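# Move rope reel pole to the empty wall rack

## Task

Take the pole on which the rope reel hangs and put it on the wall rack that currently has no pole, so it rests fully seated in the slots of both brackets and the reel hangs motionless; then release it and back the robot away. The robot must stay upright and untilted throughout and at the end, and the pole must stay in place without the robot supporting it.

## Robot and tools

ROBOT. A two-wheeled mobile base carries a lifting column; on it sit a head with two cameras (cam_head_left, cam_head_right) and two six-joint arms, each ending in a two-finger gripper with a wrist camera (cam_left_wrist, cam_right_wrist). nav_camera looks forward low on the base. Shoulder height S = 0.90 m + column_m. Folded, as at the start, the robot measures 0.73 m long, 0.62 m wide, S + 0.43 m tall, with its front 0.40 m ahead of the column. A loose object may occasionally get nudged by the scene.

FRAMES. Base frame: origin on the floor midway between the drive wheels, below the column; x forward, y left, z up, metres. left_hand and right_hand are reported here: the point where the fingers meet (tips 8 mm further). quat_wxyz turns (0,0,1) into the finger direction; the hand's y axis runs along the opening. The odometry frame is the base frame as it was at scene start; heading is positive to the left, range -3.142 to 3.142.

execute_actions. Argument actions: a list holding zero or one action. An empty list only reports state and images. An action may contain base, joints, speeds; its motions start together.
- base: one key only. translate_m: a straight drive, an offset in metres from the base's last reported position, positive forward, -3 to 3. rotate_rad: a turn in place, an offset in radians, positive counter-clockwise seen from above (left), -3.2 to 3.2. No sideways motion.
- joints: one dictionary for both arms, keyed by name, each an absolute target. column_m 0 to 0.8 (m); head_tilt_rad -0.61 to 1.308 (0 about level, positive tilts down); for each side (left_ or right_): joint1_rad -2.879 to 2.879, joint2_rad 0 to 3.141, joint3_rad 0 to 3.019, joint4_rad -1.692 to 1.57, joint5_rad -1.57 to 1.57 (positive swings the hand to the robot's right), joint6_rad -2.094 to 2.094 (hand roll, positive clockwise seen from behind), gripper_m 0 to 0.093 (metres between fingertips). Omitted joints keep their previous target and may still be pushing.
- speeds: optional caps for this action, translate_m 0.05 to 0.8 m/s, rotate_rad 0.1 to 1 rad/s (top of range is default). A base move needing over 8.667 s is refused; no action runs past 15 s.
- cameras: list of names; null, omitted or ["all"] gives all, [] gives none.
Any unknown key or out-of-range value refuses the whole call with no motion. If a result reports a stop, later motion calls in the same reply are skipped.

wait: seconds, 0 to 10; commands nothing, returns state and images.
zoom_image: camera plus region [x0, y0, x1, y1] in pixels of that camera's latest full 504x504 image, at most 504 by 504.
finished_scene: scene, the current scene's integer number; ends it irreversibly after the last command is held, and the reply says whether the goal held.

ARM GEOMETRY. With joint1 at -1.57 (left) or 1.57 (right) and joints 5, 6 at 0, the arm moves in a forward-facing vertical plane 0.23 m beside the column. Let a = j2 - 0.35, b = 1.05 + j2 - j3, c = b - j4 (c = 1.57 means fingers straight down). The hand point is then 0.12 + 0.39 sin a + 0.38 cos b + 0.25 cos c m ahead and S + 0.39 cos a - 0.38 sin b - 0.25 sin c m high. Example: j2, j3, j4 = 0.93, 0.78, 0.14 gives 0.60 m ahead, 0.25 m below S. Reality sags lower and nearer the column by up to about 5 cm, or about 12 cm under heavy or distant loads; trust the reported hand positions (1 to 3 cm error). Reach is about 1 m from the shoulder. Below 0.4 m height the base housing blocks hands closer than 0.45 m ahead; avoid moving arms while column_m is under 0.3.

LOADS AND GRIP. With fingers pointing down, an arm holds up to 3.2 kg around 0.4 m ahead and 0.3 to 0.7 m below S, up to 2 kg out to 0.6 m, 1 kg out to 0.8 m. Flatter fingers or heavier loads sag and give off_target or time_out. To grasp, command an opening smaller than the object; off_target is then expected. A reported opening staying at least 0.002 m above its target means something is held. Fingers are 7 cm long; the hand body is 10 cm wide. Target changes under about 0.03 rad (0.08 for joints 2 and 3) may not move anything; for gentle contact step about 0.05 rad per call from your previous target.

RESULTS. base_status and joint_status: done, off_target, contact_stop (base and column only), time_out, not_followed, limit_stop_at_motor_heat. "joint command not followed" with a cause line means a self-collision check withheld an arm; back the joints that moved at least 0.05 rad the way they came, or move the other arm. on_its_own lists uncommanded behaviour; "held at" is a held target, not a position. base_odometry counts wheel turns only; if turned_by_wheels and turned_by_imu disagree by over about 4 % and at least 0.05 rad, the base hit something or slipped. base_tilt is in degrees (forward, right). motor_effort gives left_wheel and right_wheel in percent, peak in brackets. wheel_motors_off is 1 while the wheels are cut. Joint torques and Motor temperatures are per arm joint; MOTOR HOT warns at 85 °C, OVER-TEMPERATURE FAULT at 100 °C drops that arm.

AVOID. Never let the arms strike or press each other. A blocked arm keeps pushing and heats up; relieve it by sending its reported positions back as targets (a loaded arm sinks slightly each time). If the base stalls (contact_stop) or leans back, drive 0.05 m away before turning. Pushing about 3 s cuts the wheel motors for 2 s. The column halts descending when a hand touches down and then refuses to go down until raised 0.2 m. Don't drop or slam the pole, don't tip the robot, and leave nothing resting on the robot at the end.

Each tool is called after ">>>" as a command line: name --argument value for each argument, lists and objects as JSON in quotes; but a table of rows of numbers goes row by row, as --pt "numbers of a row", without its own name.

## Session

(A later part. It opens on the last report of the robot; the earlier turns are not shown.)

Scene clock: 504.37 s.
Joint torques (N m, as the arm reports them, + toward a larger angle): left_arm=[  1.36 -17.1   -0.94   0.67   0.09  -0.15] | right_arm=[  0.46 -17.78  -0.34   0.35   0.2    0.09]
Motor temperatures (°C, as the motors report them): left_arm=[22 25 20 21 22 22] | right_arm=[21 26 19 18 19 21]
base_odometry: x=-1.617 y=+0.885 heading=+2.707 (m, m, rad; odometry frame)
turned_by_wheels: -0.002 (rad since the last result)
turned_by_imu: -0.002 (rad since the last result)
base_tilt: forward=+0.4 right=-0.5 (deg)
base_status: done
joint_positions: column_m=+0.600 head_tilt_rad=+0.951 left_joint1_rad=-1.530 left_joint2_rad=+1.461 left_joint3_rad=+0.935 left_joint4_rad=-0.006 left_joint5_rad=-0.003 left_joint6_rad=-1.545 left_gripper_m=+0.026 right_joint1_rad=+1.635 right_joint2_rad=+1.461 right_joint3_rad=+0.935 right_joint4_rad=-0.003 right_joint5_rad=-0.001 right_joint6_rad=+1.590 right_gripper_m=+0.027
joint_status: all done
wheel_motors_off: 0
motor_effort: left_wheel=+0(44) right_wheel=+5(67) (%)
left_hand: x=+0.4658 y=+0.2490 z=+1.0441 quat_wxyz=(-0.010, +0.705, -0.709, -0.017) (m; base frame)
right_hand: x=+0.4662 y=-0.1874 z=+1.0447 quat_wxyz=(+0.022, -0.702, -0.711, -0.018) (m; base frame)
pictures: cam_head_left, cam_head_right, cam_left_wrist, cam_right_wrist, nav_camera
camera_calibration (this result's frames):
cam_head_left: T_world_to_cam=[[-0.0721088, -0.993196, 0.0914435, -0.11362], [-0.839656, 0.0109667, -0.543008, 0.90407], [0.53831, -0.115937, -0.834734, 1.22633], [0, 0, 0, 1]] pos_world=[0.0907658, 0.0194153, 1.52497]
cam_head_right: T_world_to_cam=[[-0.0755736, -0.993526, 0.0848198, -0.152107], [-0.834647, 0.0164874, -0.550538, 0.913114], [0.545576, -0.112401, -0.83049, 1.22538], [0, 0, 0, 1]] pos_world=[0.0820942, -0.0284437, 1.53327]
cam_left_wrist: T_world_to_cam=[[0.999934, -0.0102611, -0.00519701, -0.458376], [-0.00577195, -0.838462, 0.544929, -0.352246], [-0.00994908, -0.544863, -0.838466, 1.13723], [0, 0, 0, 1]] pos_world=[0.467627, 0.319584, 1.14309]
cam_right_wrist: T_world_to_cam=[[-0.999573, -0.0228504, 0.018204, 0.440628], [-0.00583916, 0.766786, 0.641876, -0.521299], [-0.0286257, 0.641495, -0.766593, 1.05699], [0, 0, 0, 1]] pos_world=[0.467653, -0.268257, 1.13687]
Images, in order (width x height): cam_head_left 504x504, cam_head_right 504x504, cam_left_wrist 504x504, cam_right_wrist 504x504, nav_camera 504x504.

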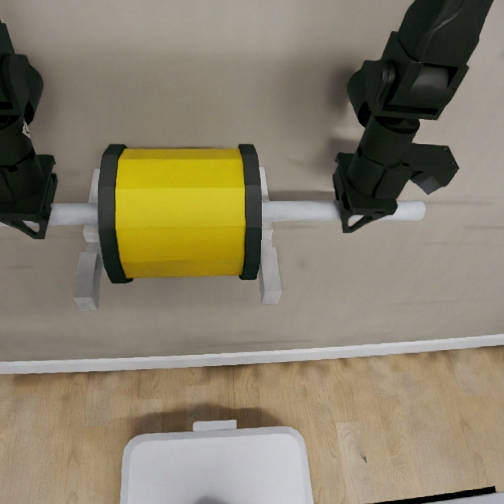

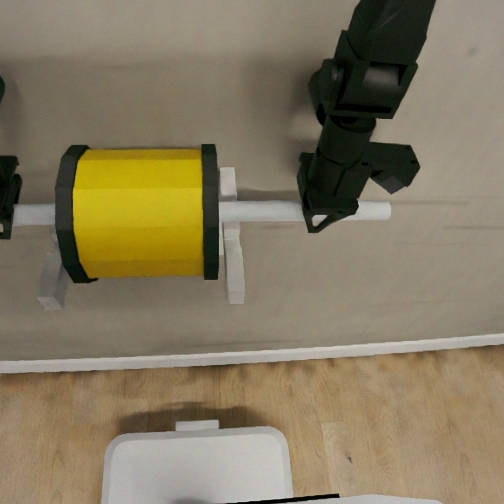

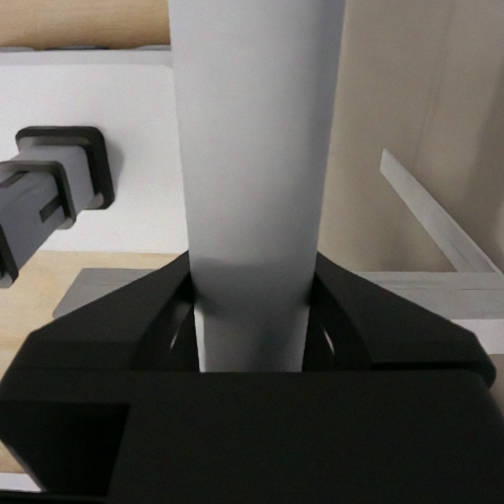

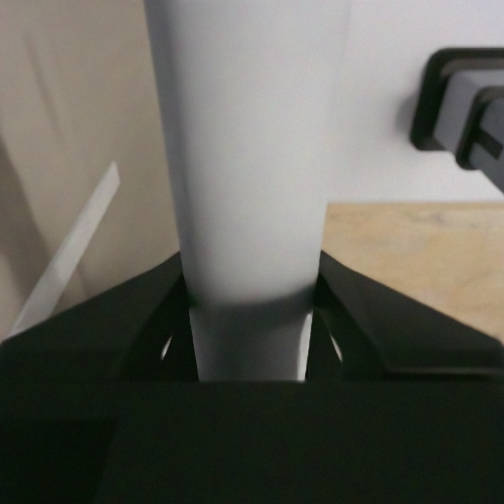

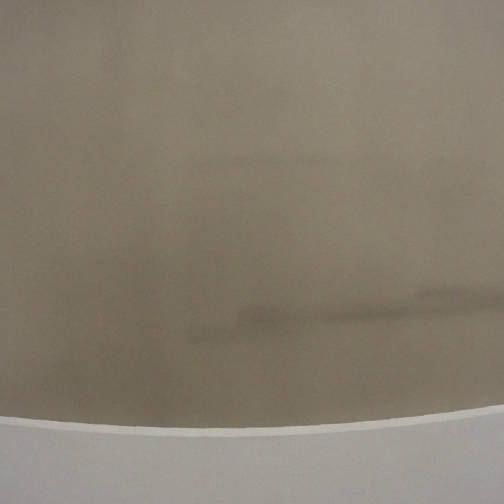

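>>> execute_actions --actions '[{"joints": {"column_m": 0.555}}]' --cameras '["cam_head_left", "cam_head_right", "cam_left_wrist"]'

>>> zoom_image --camera "cam_head_right" --region '[190, 140, 290, 300]'

>>> zoom_image --camera "cam_head_left" --region '[40, 140, 140, 300]'

Scene clock: 524.03 s.
Joint torques (N m, as the arm reports them, + toward a larger angle): left_arm=[  1.37 -17.03  -0.88   0.67   0.09  -0.14] | right_arm=[ -0.02 -17.55  -0.35   0.31   0.19   0.1 ]
Motor temperatures (°C, as the motors report them): left_arm=[22 25 20 21 22 22] | right_arm=[21 26 19 18 19 21]
base_odometry: x=-1.617 y=+0.885 heading=+2.707 (m, m, rad; odometry frame)
turned_by_wheels: +0.000 (rad since the last result)
turned_by_imu: -0.001 (rad since the last result)
base_tilt: forward=+0.4 right=-0.5 (deg)
base_status: not commanded
joint_positions: column_m=+0.555 head_tilt_rad=+0.951 left_joint1_rad=-1.530 left_joint2_rad=+1.461 left_joint3_rad=+0.935 left_joint4_rad=-0.006 left_joint5_rad=-0.003 left_joint6_rad=-1.545 left_gripper_m=+0.026 right_joint1_rad=+1.635 right_joint2_rad=+1.461 right_joint3_rad=+0.935 right_joint4_rad=-0.003 right_joint5_rad=-0.001 right_joint6_rad=+1.590 right_gripper_m=+0.027
joint_status: all done
wheel_motors_off: 0
motor_effort: left_wheel=+0(0) right_wheel=+2(6) (%)
left_hand: x=+0.4658 y=+0.2490 z=+0.9991 quat_wxyz=(-0.010, +0.705, -0.709, -0.017) (m; base frame)
right_hand: x=+0.4662 y=-0.1874 z=+0.9997 quat_wxyz=(+0.022, -0.702, -0.711, -0.018) (m; base frame)
pictures: cam_head_left, cam_head_right, cam_left_wrist
camera_calibration (this result's frames):
cam_head_left: T_world_to_cam=[[-0.0721088, -0.993196, 0.0914435, -0.109507], [-0.839656, 0.0109667, -0.543008, 0.879643], [0.53831, -0.115937, -0.834734, 1.18878], [0, 0, 0, 1]] pos_world=[0.0907658, 0.0194153, 1.47999]
cam_head_right: T_world_to_cam=[[-0.0755736, -0.993526, 0.0848198, -0.148292], [-0.834647, 0.0164874, -0.550538, 0.888348], [0.545576, -0.112401, -0.83049, 1.18802], [0, 0, 0, 1]] pos_world=[0.0820942, -0.0284437, 1.48829]
cam_left_wrist: T_world_to_cam=[[0.999934, -0.0102611, -0.00519701, -0.45861], [-0.00577195, -0.838462, 0.544929, -0.327733], [-0.00994908, -0.544863, -0.838466, 1.09951], [0, 0, 0, 1]] pos_world=[0.467627, 0.319584, 1.09811]
Images, in order (width x height): cam_head_left 504x504, cam_head_right 504x504, cam_left_wrist 504x504.

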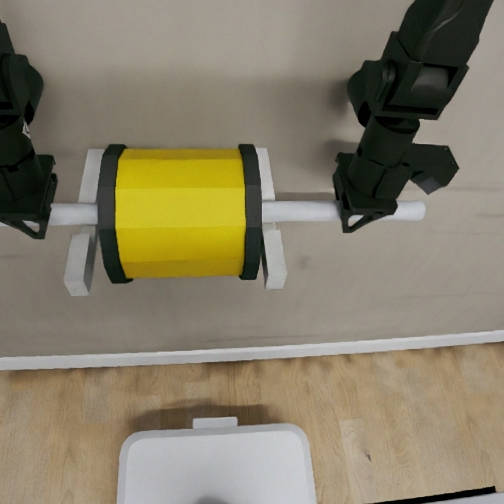

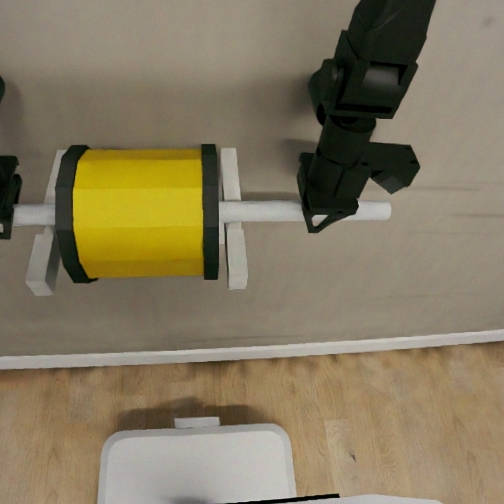

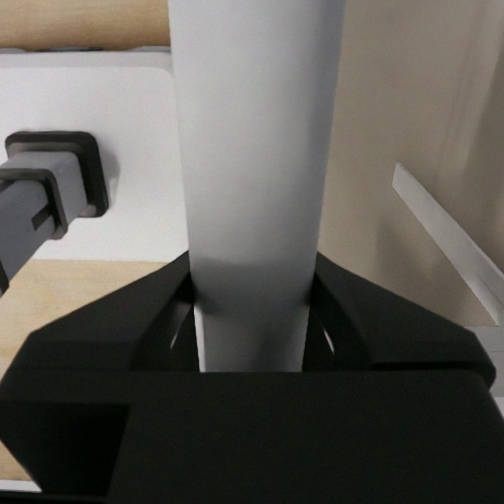

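Region (190, 140, 290, 300) of cam_head_right's 504x504 image, scaled by 3.150, with more detail than that image has; it fills the left 315 columns of this view, and the rest is white.

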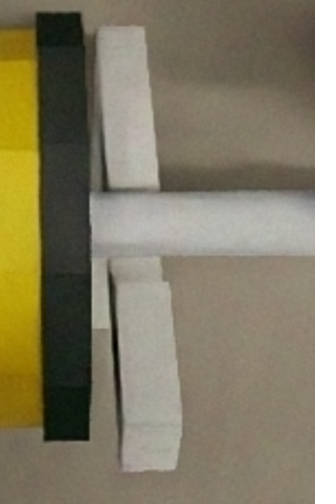

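Region (40, 140, 140, 300) of cam_head_left's 504x504 image, scaled by 3.150, with more detail than that image has; it fills the left 315 columns of this view, and the rest is white.

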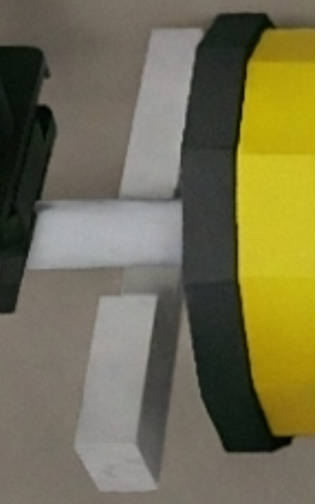

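>>> execute_actions --actions '[{"joints": {"column_m": 0.522}}]' --cameras '["cam_head_left", "cam_head_right"]'

>>> zoom_image --camera "cam_head_right" --region '[190, 125, 290, 285]'

>>> zoom_image --camera "cam_head_left" --region '[30, 125, 130, 285]'

Scene clock: 532.70 s.
Joint torques (N m, as the arm reports them, + toward a larger angle): left_arm=[  1.47 -15.32   1.04   0.67   0.1   -0.11] | right_arm=[  0.2  -15.71   1.05   0.27   0.22   0.15]
Motor temperatures (°C, as the motors report them): left_arm=[22 25 20 21 22 22] | right_arm=[21 26 19 18 19 21]
base_odometry: x=-1.617 y=+0.885 heading=+2.707 (m, m, rad; odometry frame)
turned_by_wheels: +0.000 (rad since the last result)
turned_by_imu: +0.000 (rad since the last result)
base_tilt: forward=+0.5 right=-0.4 (deg)
base_status: not commanded
joint_positions: column_m=+0.522 head_tilt_rad=+0.951 left_joint1_rad=-1.530 left_joint2_rad=+1.439 left_joint3_rad=+0.911 left_joint4_rad=-0.006 left_joint5_rad=-0.003 left_joint6_rad=-1.548 left_gripper_m=+0.026 right_joint1_rad=+1.635 right_joint2_rad=+1.440 right_joint3_rad=+0.915 right_joint4_rad=-0.003 right_joint5_rad=-0.002 right_joint6_rad=+1.586 right_gripper_m=+0.027
joint_status: all done
wheel_motors_off: 0
motor_effort: left_wheel=+3(4) right_wheel=+5(7) (%)
left_hand: x=+0.4614 y=+0.2489 z=+0.9739 quat_wxyz=(-0.010, +0.706, -0.708, -0.017) (m; base frame)
right_hand: x=+0.4638 y=-0.1878 z=+0.9742 quat_wxyz=(+0.022, -0.701, -0.713, -0.019) (m; base frame)
pictures: cam_head_left, cam_head_right
camera_calibration (this result's frames):
cam_head_left: T_world_to_cam=[[-0.0721088, -0.993196, 0.0914435, -0.106491], [-0.839656, 0.0109667, -0.543008, 0.861735], [0.53831, -0.115937, -0.834734, 1.16126], [0, 0, 0, 1]] pos_world=[0.0907658, 0.0194153, 1.44701]
cam_head_right: T_world_to_cam=[[-0.0755736, -0.993526, 0.0848199, -0.145494], [-0.834647, 0.0164874, -0.550538, 0.870192], [0.545576, -0.112401, -0.83049, 1.16063], [0, 0, 0, 1]] pos_world=[0.0820942, -0.0284437, 1.45531]
Images, in order (width x height): cam_head_left 504x504, cam_head_right 504x504.

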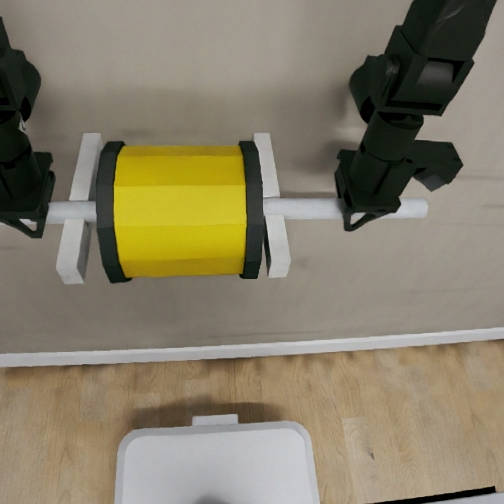

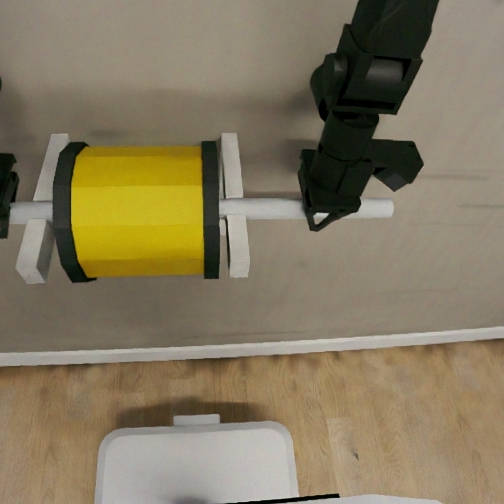

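Region (190, 125, 290, 285) of cam_head_right's 504x504 image, scaled by 3.150, with more detail than that image has; it fills the left 315 columns of this view, and the rest is white.

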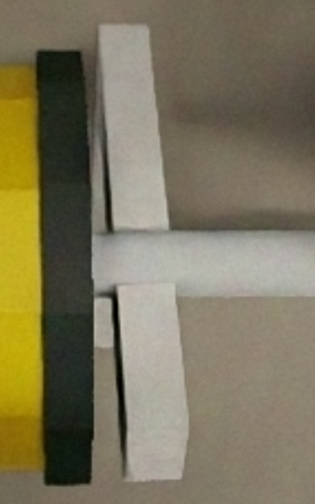

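Region (30, 125, 130, 285) of cam_head_left's 504x504 image, scaled by 3.150, with more detail than that image has; it fills the left 315 columns of this view, and the rest is white.

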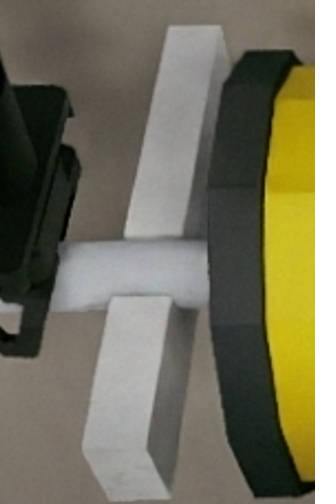

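>>> execute_actions --actions '[{"joints": {"left_gripper_m": 0.093, "right_gripper_m": 0.093}}]' --cameras '["cam_head_left", "cam_left_wrist", "cam_right_wrist"]'

>>> execute_actions --actions '[{"joints": {"column_m": 0.61}}]' --cameras '["cam_head_left", "cam_left_wrist", "cam_right_wrist"]'

Scene clock: 543.07 s.
Joint torques (N m, as the arm reports them, + toward a larger angle): left_arm=[  1.48 -16.01  -0.26   0.69   0.09  -0.03] | right_arm=[  0.23 -16.03   0.4    0.42   0.2    0.  ]
Motor temperatures (°C, as the motors report them): left_arm=[22 25 20 21 22 22] | right_arm=[21 26 19 18 19 21]
base_odometry: x=-1.617 y=+0.885 heading=+2.707 (m, m, rad; odometry frame)
turned_by_wheels: +0.000 (rad since the last result)
turned_by_imu: +0.000 (rad since the last result)
base_tilt: forward=+0.4 right=-0.4 (deg)
base_status: not commanded
joint_positions: column_m=+0.522 head_tilt_rad=+0.951 left_joint1_rad=-1.530 left_joint2_rad=+1.439 left_joint3_rad=+0.929 left_joint4_rad=-0.006 left_joint5_rad=-0.003 left_joint6_rad=-1.558 left_gripper_m=+0.093 right_joint1_rad=+1.635 right_joint2_rad=+1.440 right_joint3_rad=+0.926 right_joint4_rad=-0.003 right_joint5_rad=-0.002 right_joint6_rad=+1.602 right_gripper_m=+0.093
joint_status: all done
wheel_motors_off: 0
motor_effort: left_wheel=-1(4) right_wheel=+4(5) (%)
left_hand: x=+0.4724 y=+0.2491 z=+0.9739 quat_wxyz=(-0.016, +0.710, -0.704, -0.011) (m; base frame)
right_hand: x=+0.4705 y=-0.1876 z=+0.9742 quat_wxyz=(+0.018, -0.706, -0.707, -0.023) (m; base frame)
pictures: cam_head_left, cam_left_wrist, cam_right_wrist
camera_calibration (this result's frames):
cam_head_left: T_world_to_cam=[[-0.0721088, -0.993196, 0.0914435, -0.106491], [-0.839656, 0.0109667, -0.543008, 0.861735], [0.53831, -0.115937, -0.834734, 1.16126], [0, 0, 0, 1]] pos_world=[0.0907658, 0.0194153, 1.44701]
cam_left_wrist: T_world_to_cam=[[0.999925, 0.00229558, 0.0120673, -0.485316], [-0.00464242, -0.838899, 0.544267, -0.313664], [0.0113727, -0.544282, -0.838825, 1.06862], [0, 0, 0, 1]] pos_world=[0.47167, 0.319609, 1.07296]
cam_right_wrist: T_world_to_cam=[[-0.999929, -0.0103436, 0.00594529, 0.460745], [-0.00410337, 0.766096, 0.642713, -0.47769], [-0.0112026, 0.642643, -0.766084, 0.994699], [0, 0, 0, 1]] pos_world=[0.469896, -0.268515, 1.0663]
Images, in order (width x height): cam_head_left 504x504, cam_left_wrist 504x504, cam_right_wrist 504x504.

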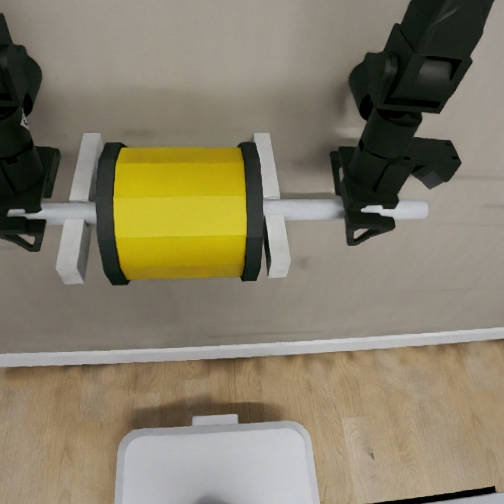

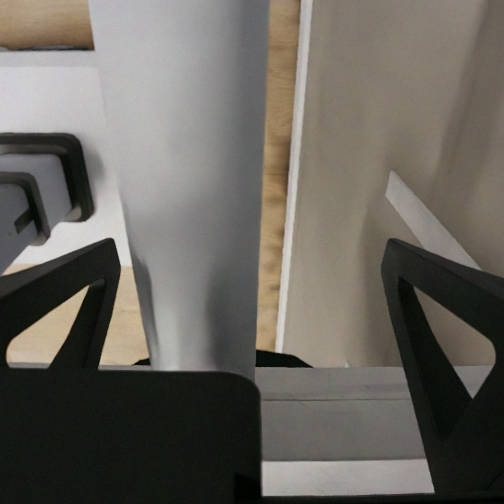

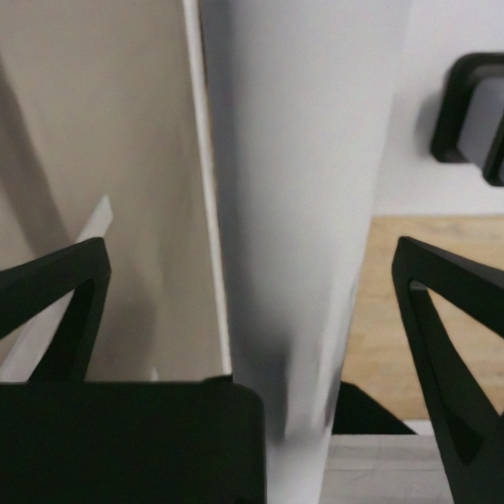

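Scene clock: 544.80 s.
Joint torques (N m, as the arm reports them, + toward a larger angle): left_arm=[  1.48 -15.46  -0.22   0.7    0.09  -0.02] | right_arm=[  0.35 -15.44   0.44   0.35   0.21   0.  ]
Motor temperatures (°C, as the motors report them): left_arm=[22 25 20 21 22 22] | right_arm=[21 26 19 18 19 21]
base_odometry: x=-1.617 y=+0.885 heading=+2.707 (m, m, rad; odometry frame)
turned_by_wheels: +0.000 (rad since the last result)
turned_by_imu: +0.000 (rad since the last result)
base_tilt: forward=+0.4 right=-0.4 (deg)
base_status: not commanded
joint_positions: column_m=+0.610 head_tilt_rad=+0.951 left_joint1_rad=-1.530 left_joint2_rad=+1.439 left_joint3_rad=+0.929 left_joint4_rad=-0.006 left_joint5_rad=-0.003 left_joint6_rad=-1.558 left_gripper_m=+0.093 right_joint1_rad=+1.635 right_joint2_rad=+1.440 right_joint3_rad=+0.926 right_joint4_rad=-0.003 right_joint5_rad=-0.002 right_joint6_rad=+1.602 right_gripper_m=+0.093
joint_status: all done
wheel_motors_off: 0
motor_effort: left_wheel=+0(1) right_wheel=+4(6) (%)
left_hand: x=+0.4724 y=+0.2491 z=+1.0618 quat_wxyz=(-0.016, +0.710, -0.704, -0.011) (m; base frame)
right_hand: x=+0.4705 y=-0.1876 z=+1.0621 quat_wxyz=(+0.018, -0.707, -0.707, -0.023) (m; base frame)
pictures: cam_head_left, cam_left_wrist, cam_right_wrist
camera_calibration (this result's frames):
cam_head_left: T_world_to_cam=[[-0.0721088, -0.993196, 0.0914435, -0.114525], [-0.839656, 0.0109667, -0.543008, 0.90944], [0.53831, -0.115937, -0.834734, 1.23459], [0, 0, 0, 1]] pos_world=[0.0907658, 0.0194153, 1.53486]
cam_left_wrist: T_world_to_cam=[[0.999923, 0.00267677, 0.012082, -0.486486], [-0.00433067, -0.838899, 0.544269, -0.36163], [0.0115925, -0.54428, -0.838824, 1.1422], [0, 0, 0, 1]] pos_world=[0.471642, 0.319609, 1.16081]
cam_right_wrist: T_world_to_cam=[[-0.999933, -0.00996283, 0.00596733, 0.460273], [-0.00379744, 0.766096, 0.642715, -0.5343], [-0.0109748, 0.642649, -0.766082, 1.06189], [0, 0, 0, 1]] pos_world=[0.469867, -0.268515, 1.15415]
Images, in order (width x height): cam_head_left 504x504, cam_left_wrist 504x504, cam_right_wrist 504x504.

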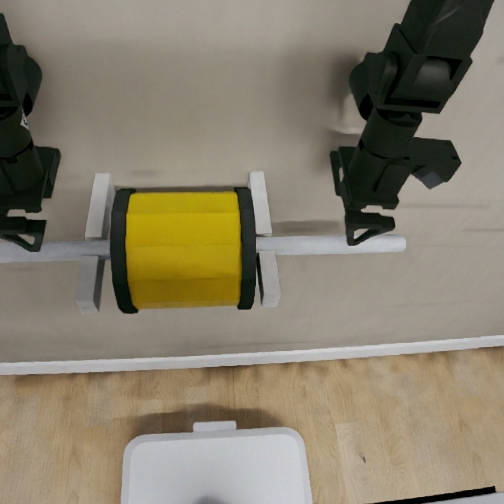

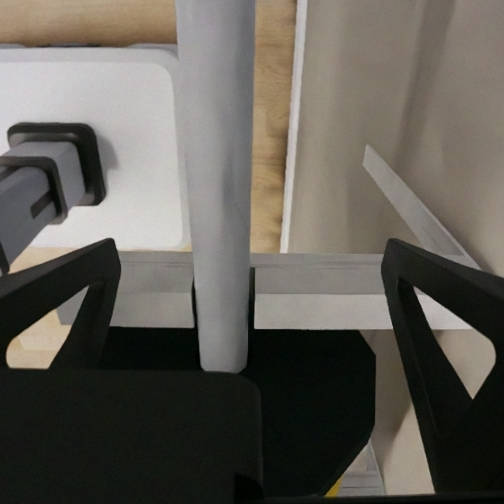

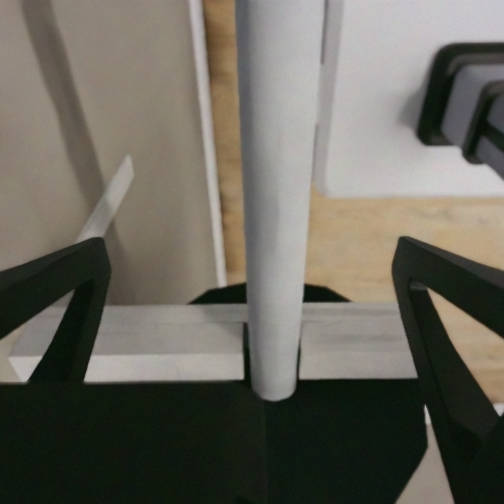

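The pole is seated in both slots. Backing away.

>>> execute_actions --actions '[{"base": {"translate_m": -0.7}, "joints": {"head_tilt_rad": 0.55}}]' --cameras '["cam_head_left", "nav_camera"]'

>>> wait --seconds 3

Scene clock: 553.27 s.
Joint torques (N m, as the arm reports them, + toward a larger angle): left_arm=[  1.46 -15.55  -0.24   0.68   0.09  -0.02] | right_arm=[  0.23 -15.94   0.33   0.35   0.22  -0.01]
Motor temperatures (°C, as the motors report them): left_arm=[22 25 20 21 22 22] | right_arm=[21 26 19 18 19 21]
base_odometry: x=-0.982 y=+0.589 heading=+2.706 (m, m, rad; odometry frame)
turned_by_wheels: -0.001 (rad since the last result)
turned_by_imu: +0.000 (rad since the last result)
base_tilt: forward=+0.3 right=-0.5 (deg)
base_status: done
joint_positions: column_m=+0.610 head_tilt_rad=+0.568 left_joint1_rad=-1.530 left_joint2_rad=+1.439 left_joint3_rad=+0.928 left_joint4_rad=-0.006 left_joint5_rad=-0.003 left_joint6_rad=-1.559 left_gripper_m=+0.093 right_joint1_rad=+1.635 right_joint2_rad=+1.440 right_joint3_rad=+0.928 right_joint4_rad=-0.003 right_joint5_rad=-0.002 right_joint6_rad=+1.602 right_gripper_m=+0.093
joint_status: all done
wheel_motors_off: 0
motor_effort: left_wheel=-1(76) right_wheel=+2(77) (%)
left_hand: x=+0.4717 y=+0.2491 z=+1.0618 quat_wxyz=(-0.016, +0.710, -0.704, -0.011) (m; base frame)
right_hand: x=+0.4715 y=-0.1876 z=+1.0621 quat_wxyz=(+0.018, -0.707, -0.707, -0.023) (m; base frame)
pictures: cam_head_left, nav_camera
camera_calibration (this result's frames):
cam_head_left: T_world_to_cam=[[-0.101093, -0.993196, 0.0578088, -0.0593978], [-0.575395, 0.0109667, -0.817802, 1.33477], [0.811604, -0.115937, -0.572588, 0.802567], [0, 0, 0, 1]] pos_world=[0.11065, 0.0194153, 1.55455]
Images, in order (width x height): cam_head_left 504x504, nav_camera 504x504.

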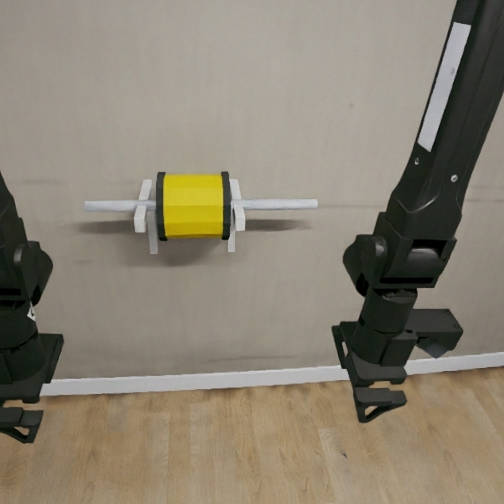

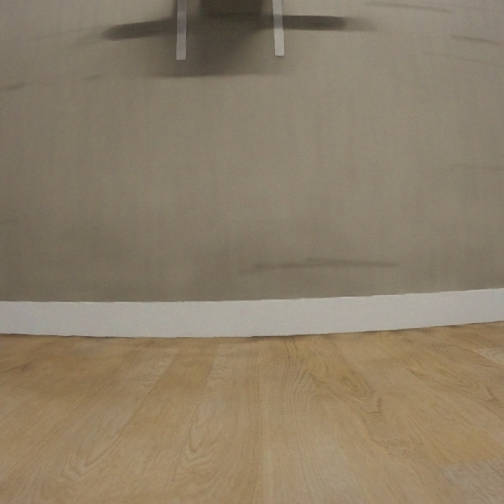

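Scene clock: 556.27 s.
Joint torques (N m, as the arm reports them, + toward a larger angle): left_arm=[  1.47 -15.28  -0.2    0.69   0.09  -0.02] | right_arm=[  0.32 -16.05   0.3    0.38   0.21   0.  ]
Motor temperatures (°C, as the motors report them): left_arm=[22 25 20 21 22 22] | right_arm=[21 26 19 18 19 21]
base_odometry: x=-0.982 y=+0.589 heading=+2.706 (m, m, rad; odometry frame)
turned_by_wheels: +0.000 (rad since the last result)
turned_by_imu: +0.000 (rad since the last result)
base_tilt: forward=+0.4 right=-0.4 (deg)
base_status: done
joint_positions: column_m=+0.610 head_tilt_rad=+0.568 left_joint1_rad=-1.530 left_joint2_rad=+1.439 left_joint3_rad=+0.928 left_joint4_rad=-0.006 left_joint5_rad=-0.003 left_joint6_rad=-1.559 left_gripper_m=+0.093 right_joint1_rad=+1.635 right_joint2_rad=+1.440 right_joint3_rad=+0.928 right_joint4_rad=-0.003 right_joint5_rad=-0.002 right_joint6_rad=+1.602 right_gripper_m=+0.093
joint_status: all done
wheel_motors_off: 0
motor_effort: left_wheel=-1(76) right_wheel=+1(77) (%)
left_hand: x=+0.4717 y=+0.2491 z=+1.0618 quat_wxyz=(-0.016, +0.710, -0.704, -0.011) (m; base frame)
right_hand: x=+0.4715 y=-0.1876 z=+1.0621 quat_wxyz=(+0.018, -0.707, -0.707, -0.023) (m; base frame)
wait: 3.00 s; at rest by 0.27 s
pictures: cam_head_left, cam_head_right, cam_left_wrist, cam_right_wrist, nav_camera
camera_calibration (this result's frames):
cam_head_left: T_world_to_cam=[[-0.101093, -0.993196, 0.0578088, -0.0593978], [-0.575395, 0.0109667, -0.817802, 1.33477], [0.811604, -0.115937, -0.572589, 0.802567], [0, 0, 0, 1]] pos_world=[0.11065, 0.0194153, 1.55455]
cam_head_right: T_world_to_cam=[[-0.101827, -0.993526, 0.0503698, -0.0966546], [-0.567932, 0.0164874, -0.822911, 1.3399], [0.816753, -0.112401, -0.565934, 0.797829], [0, 0, 0, 1]] pos_world=[0.0995011, -0.0284437, 1.55901]
cam_left_wrist: T_world_to_cam=[[0.999934, 0.00347996, 0.010968, -0.48479], [-0.00305077, -0.838887, 0.544298, -0.362277], [0.0110951, -0.544295, -0.838821, 1.14243], [0, 0, 0, 1]] pos_world=[0.470977, 0.319597, 1.1608]
cam_right_wrist: T_world_to_cam=[[-0.999945, -0.00949778, 0.00446622, 0.462918], [-0.0044055, 0.766065, 0.642749, -0.534081], [-0.0095261, 0.642693, -0.766064, 1.0612], [0, 0, 0, 1]] pos_world=[0.470648, -0.268489, 1.15416]
Images, in order (width x height): cam_head_left 504x504, cam_head_right 504x504, cam_left_wrist 504x504, cam_right_wrist 504x504, nav_camera 504x504.

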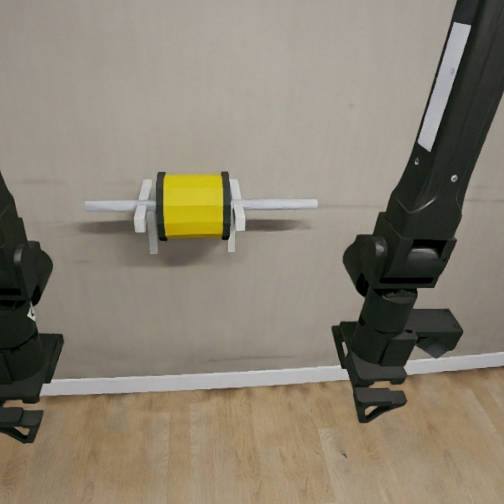

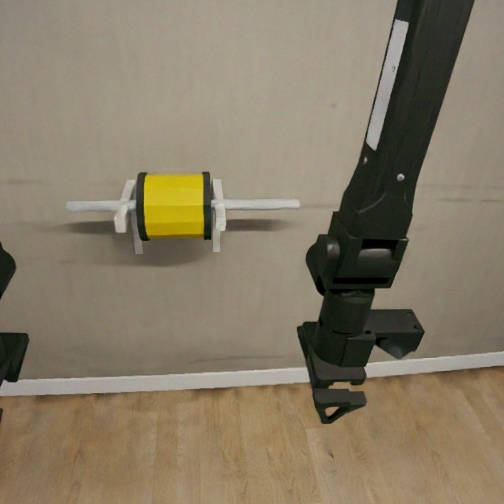

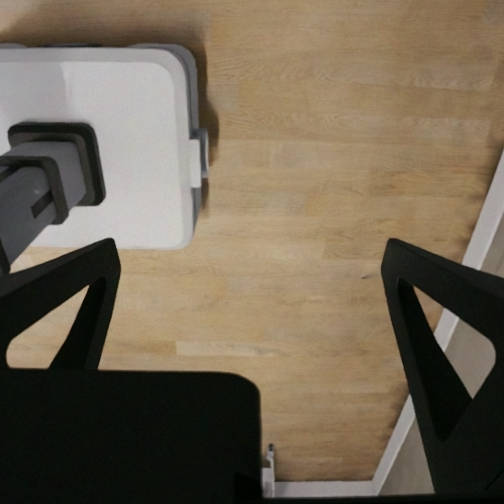

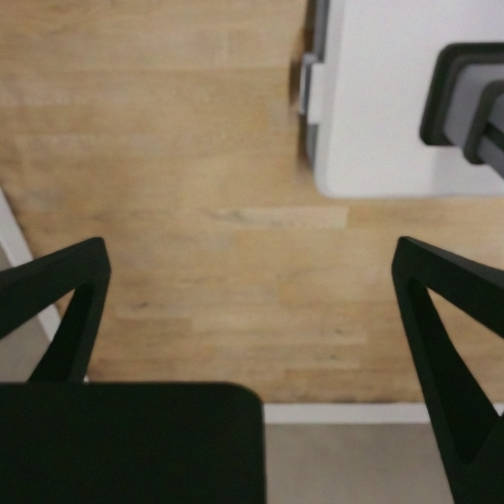

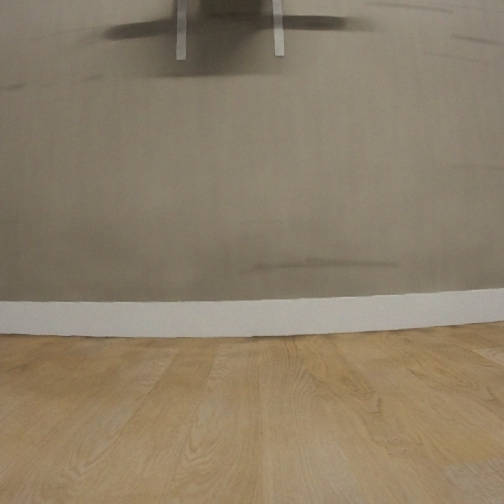

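>>> finished_scene --scene 1

The scene is finished: the task was done.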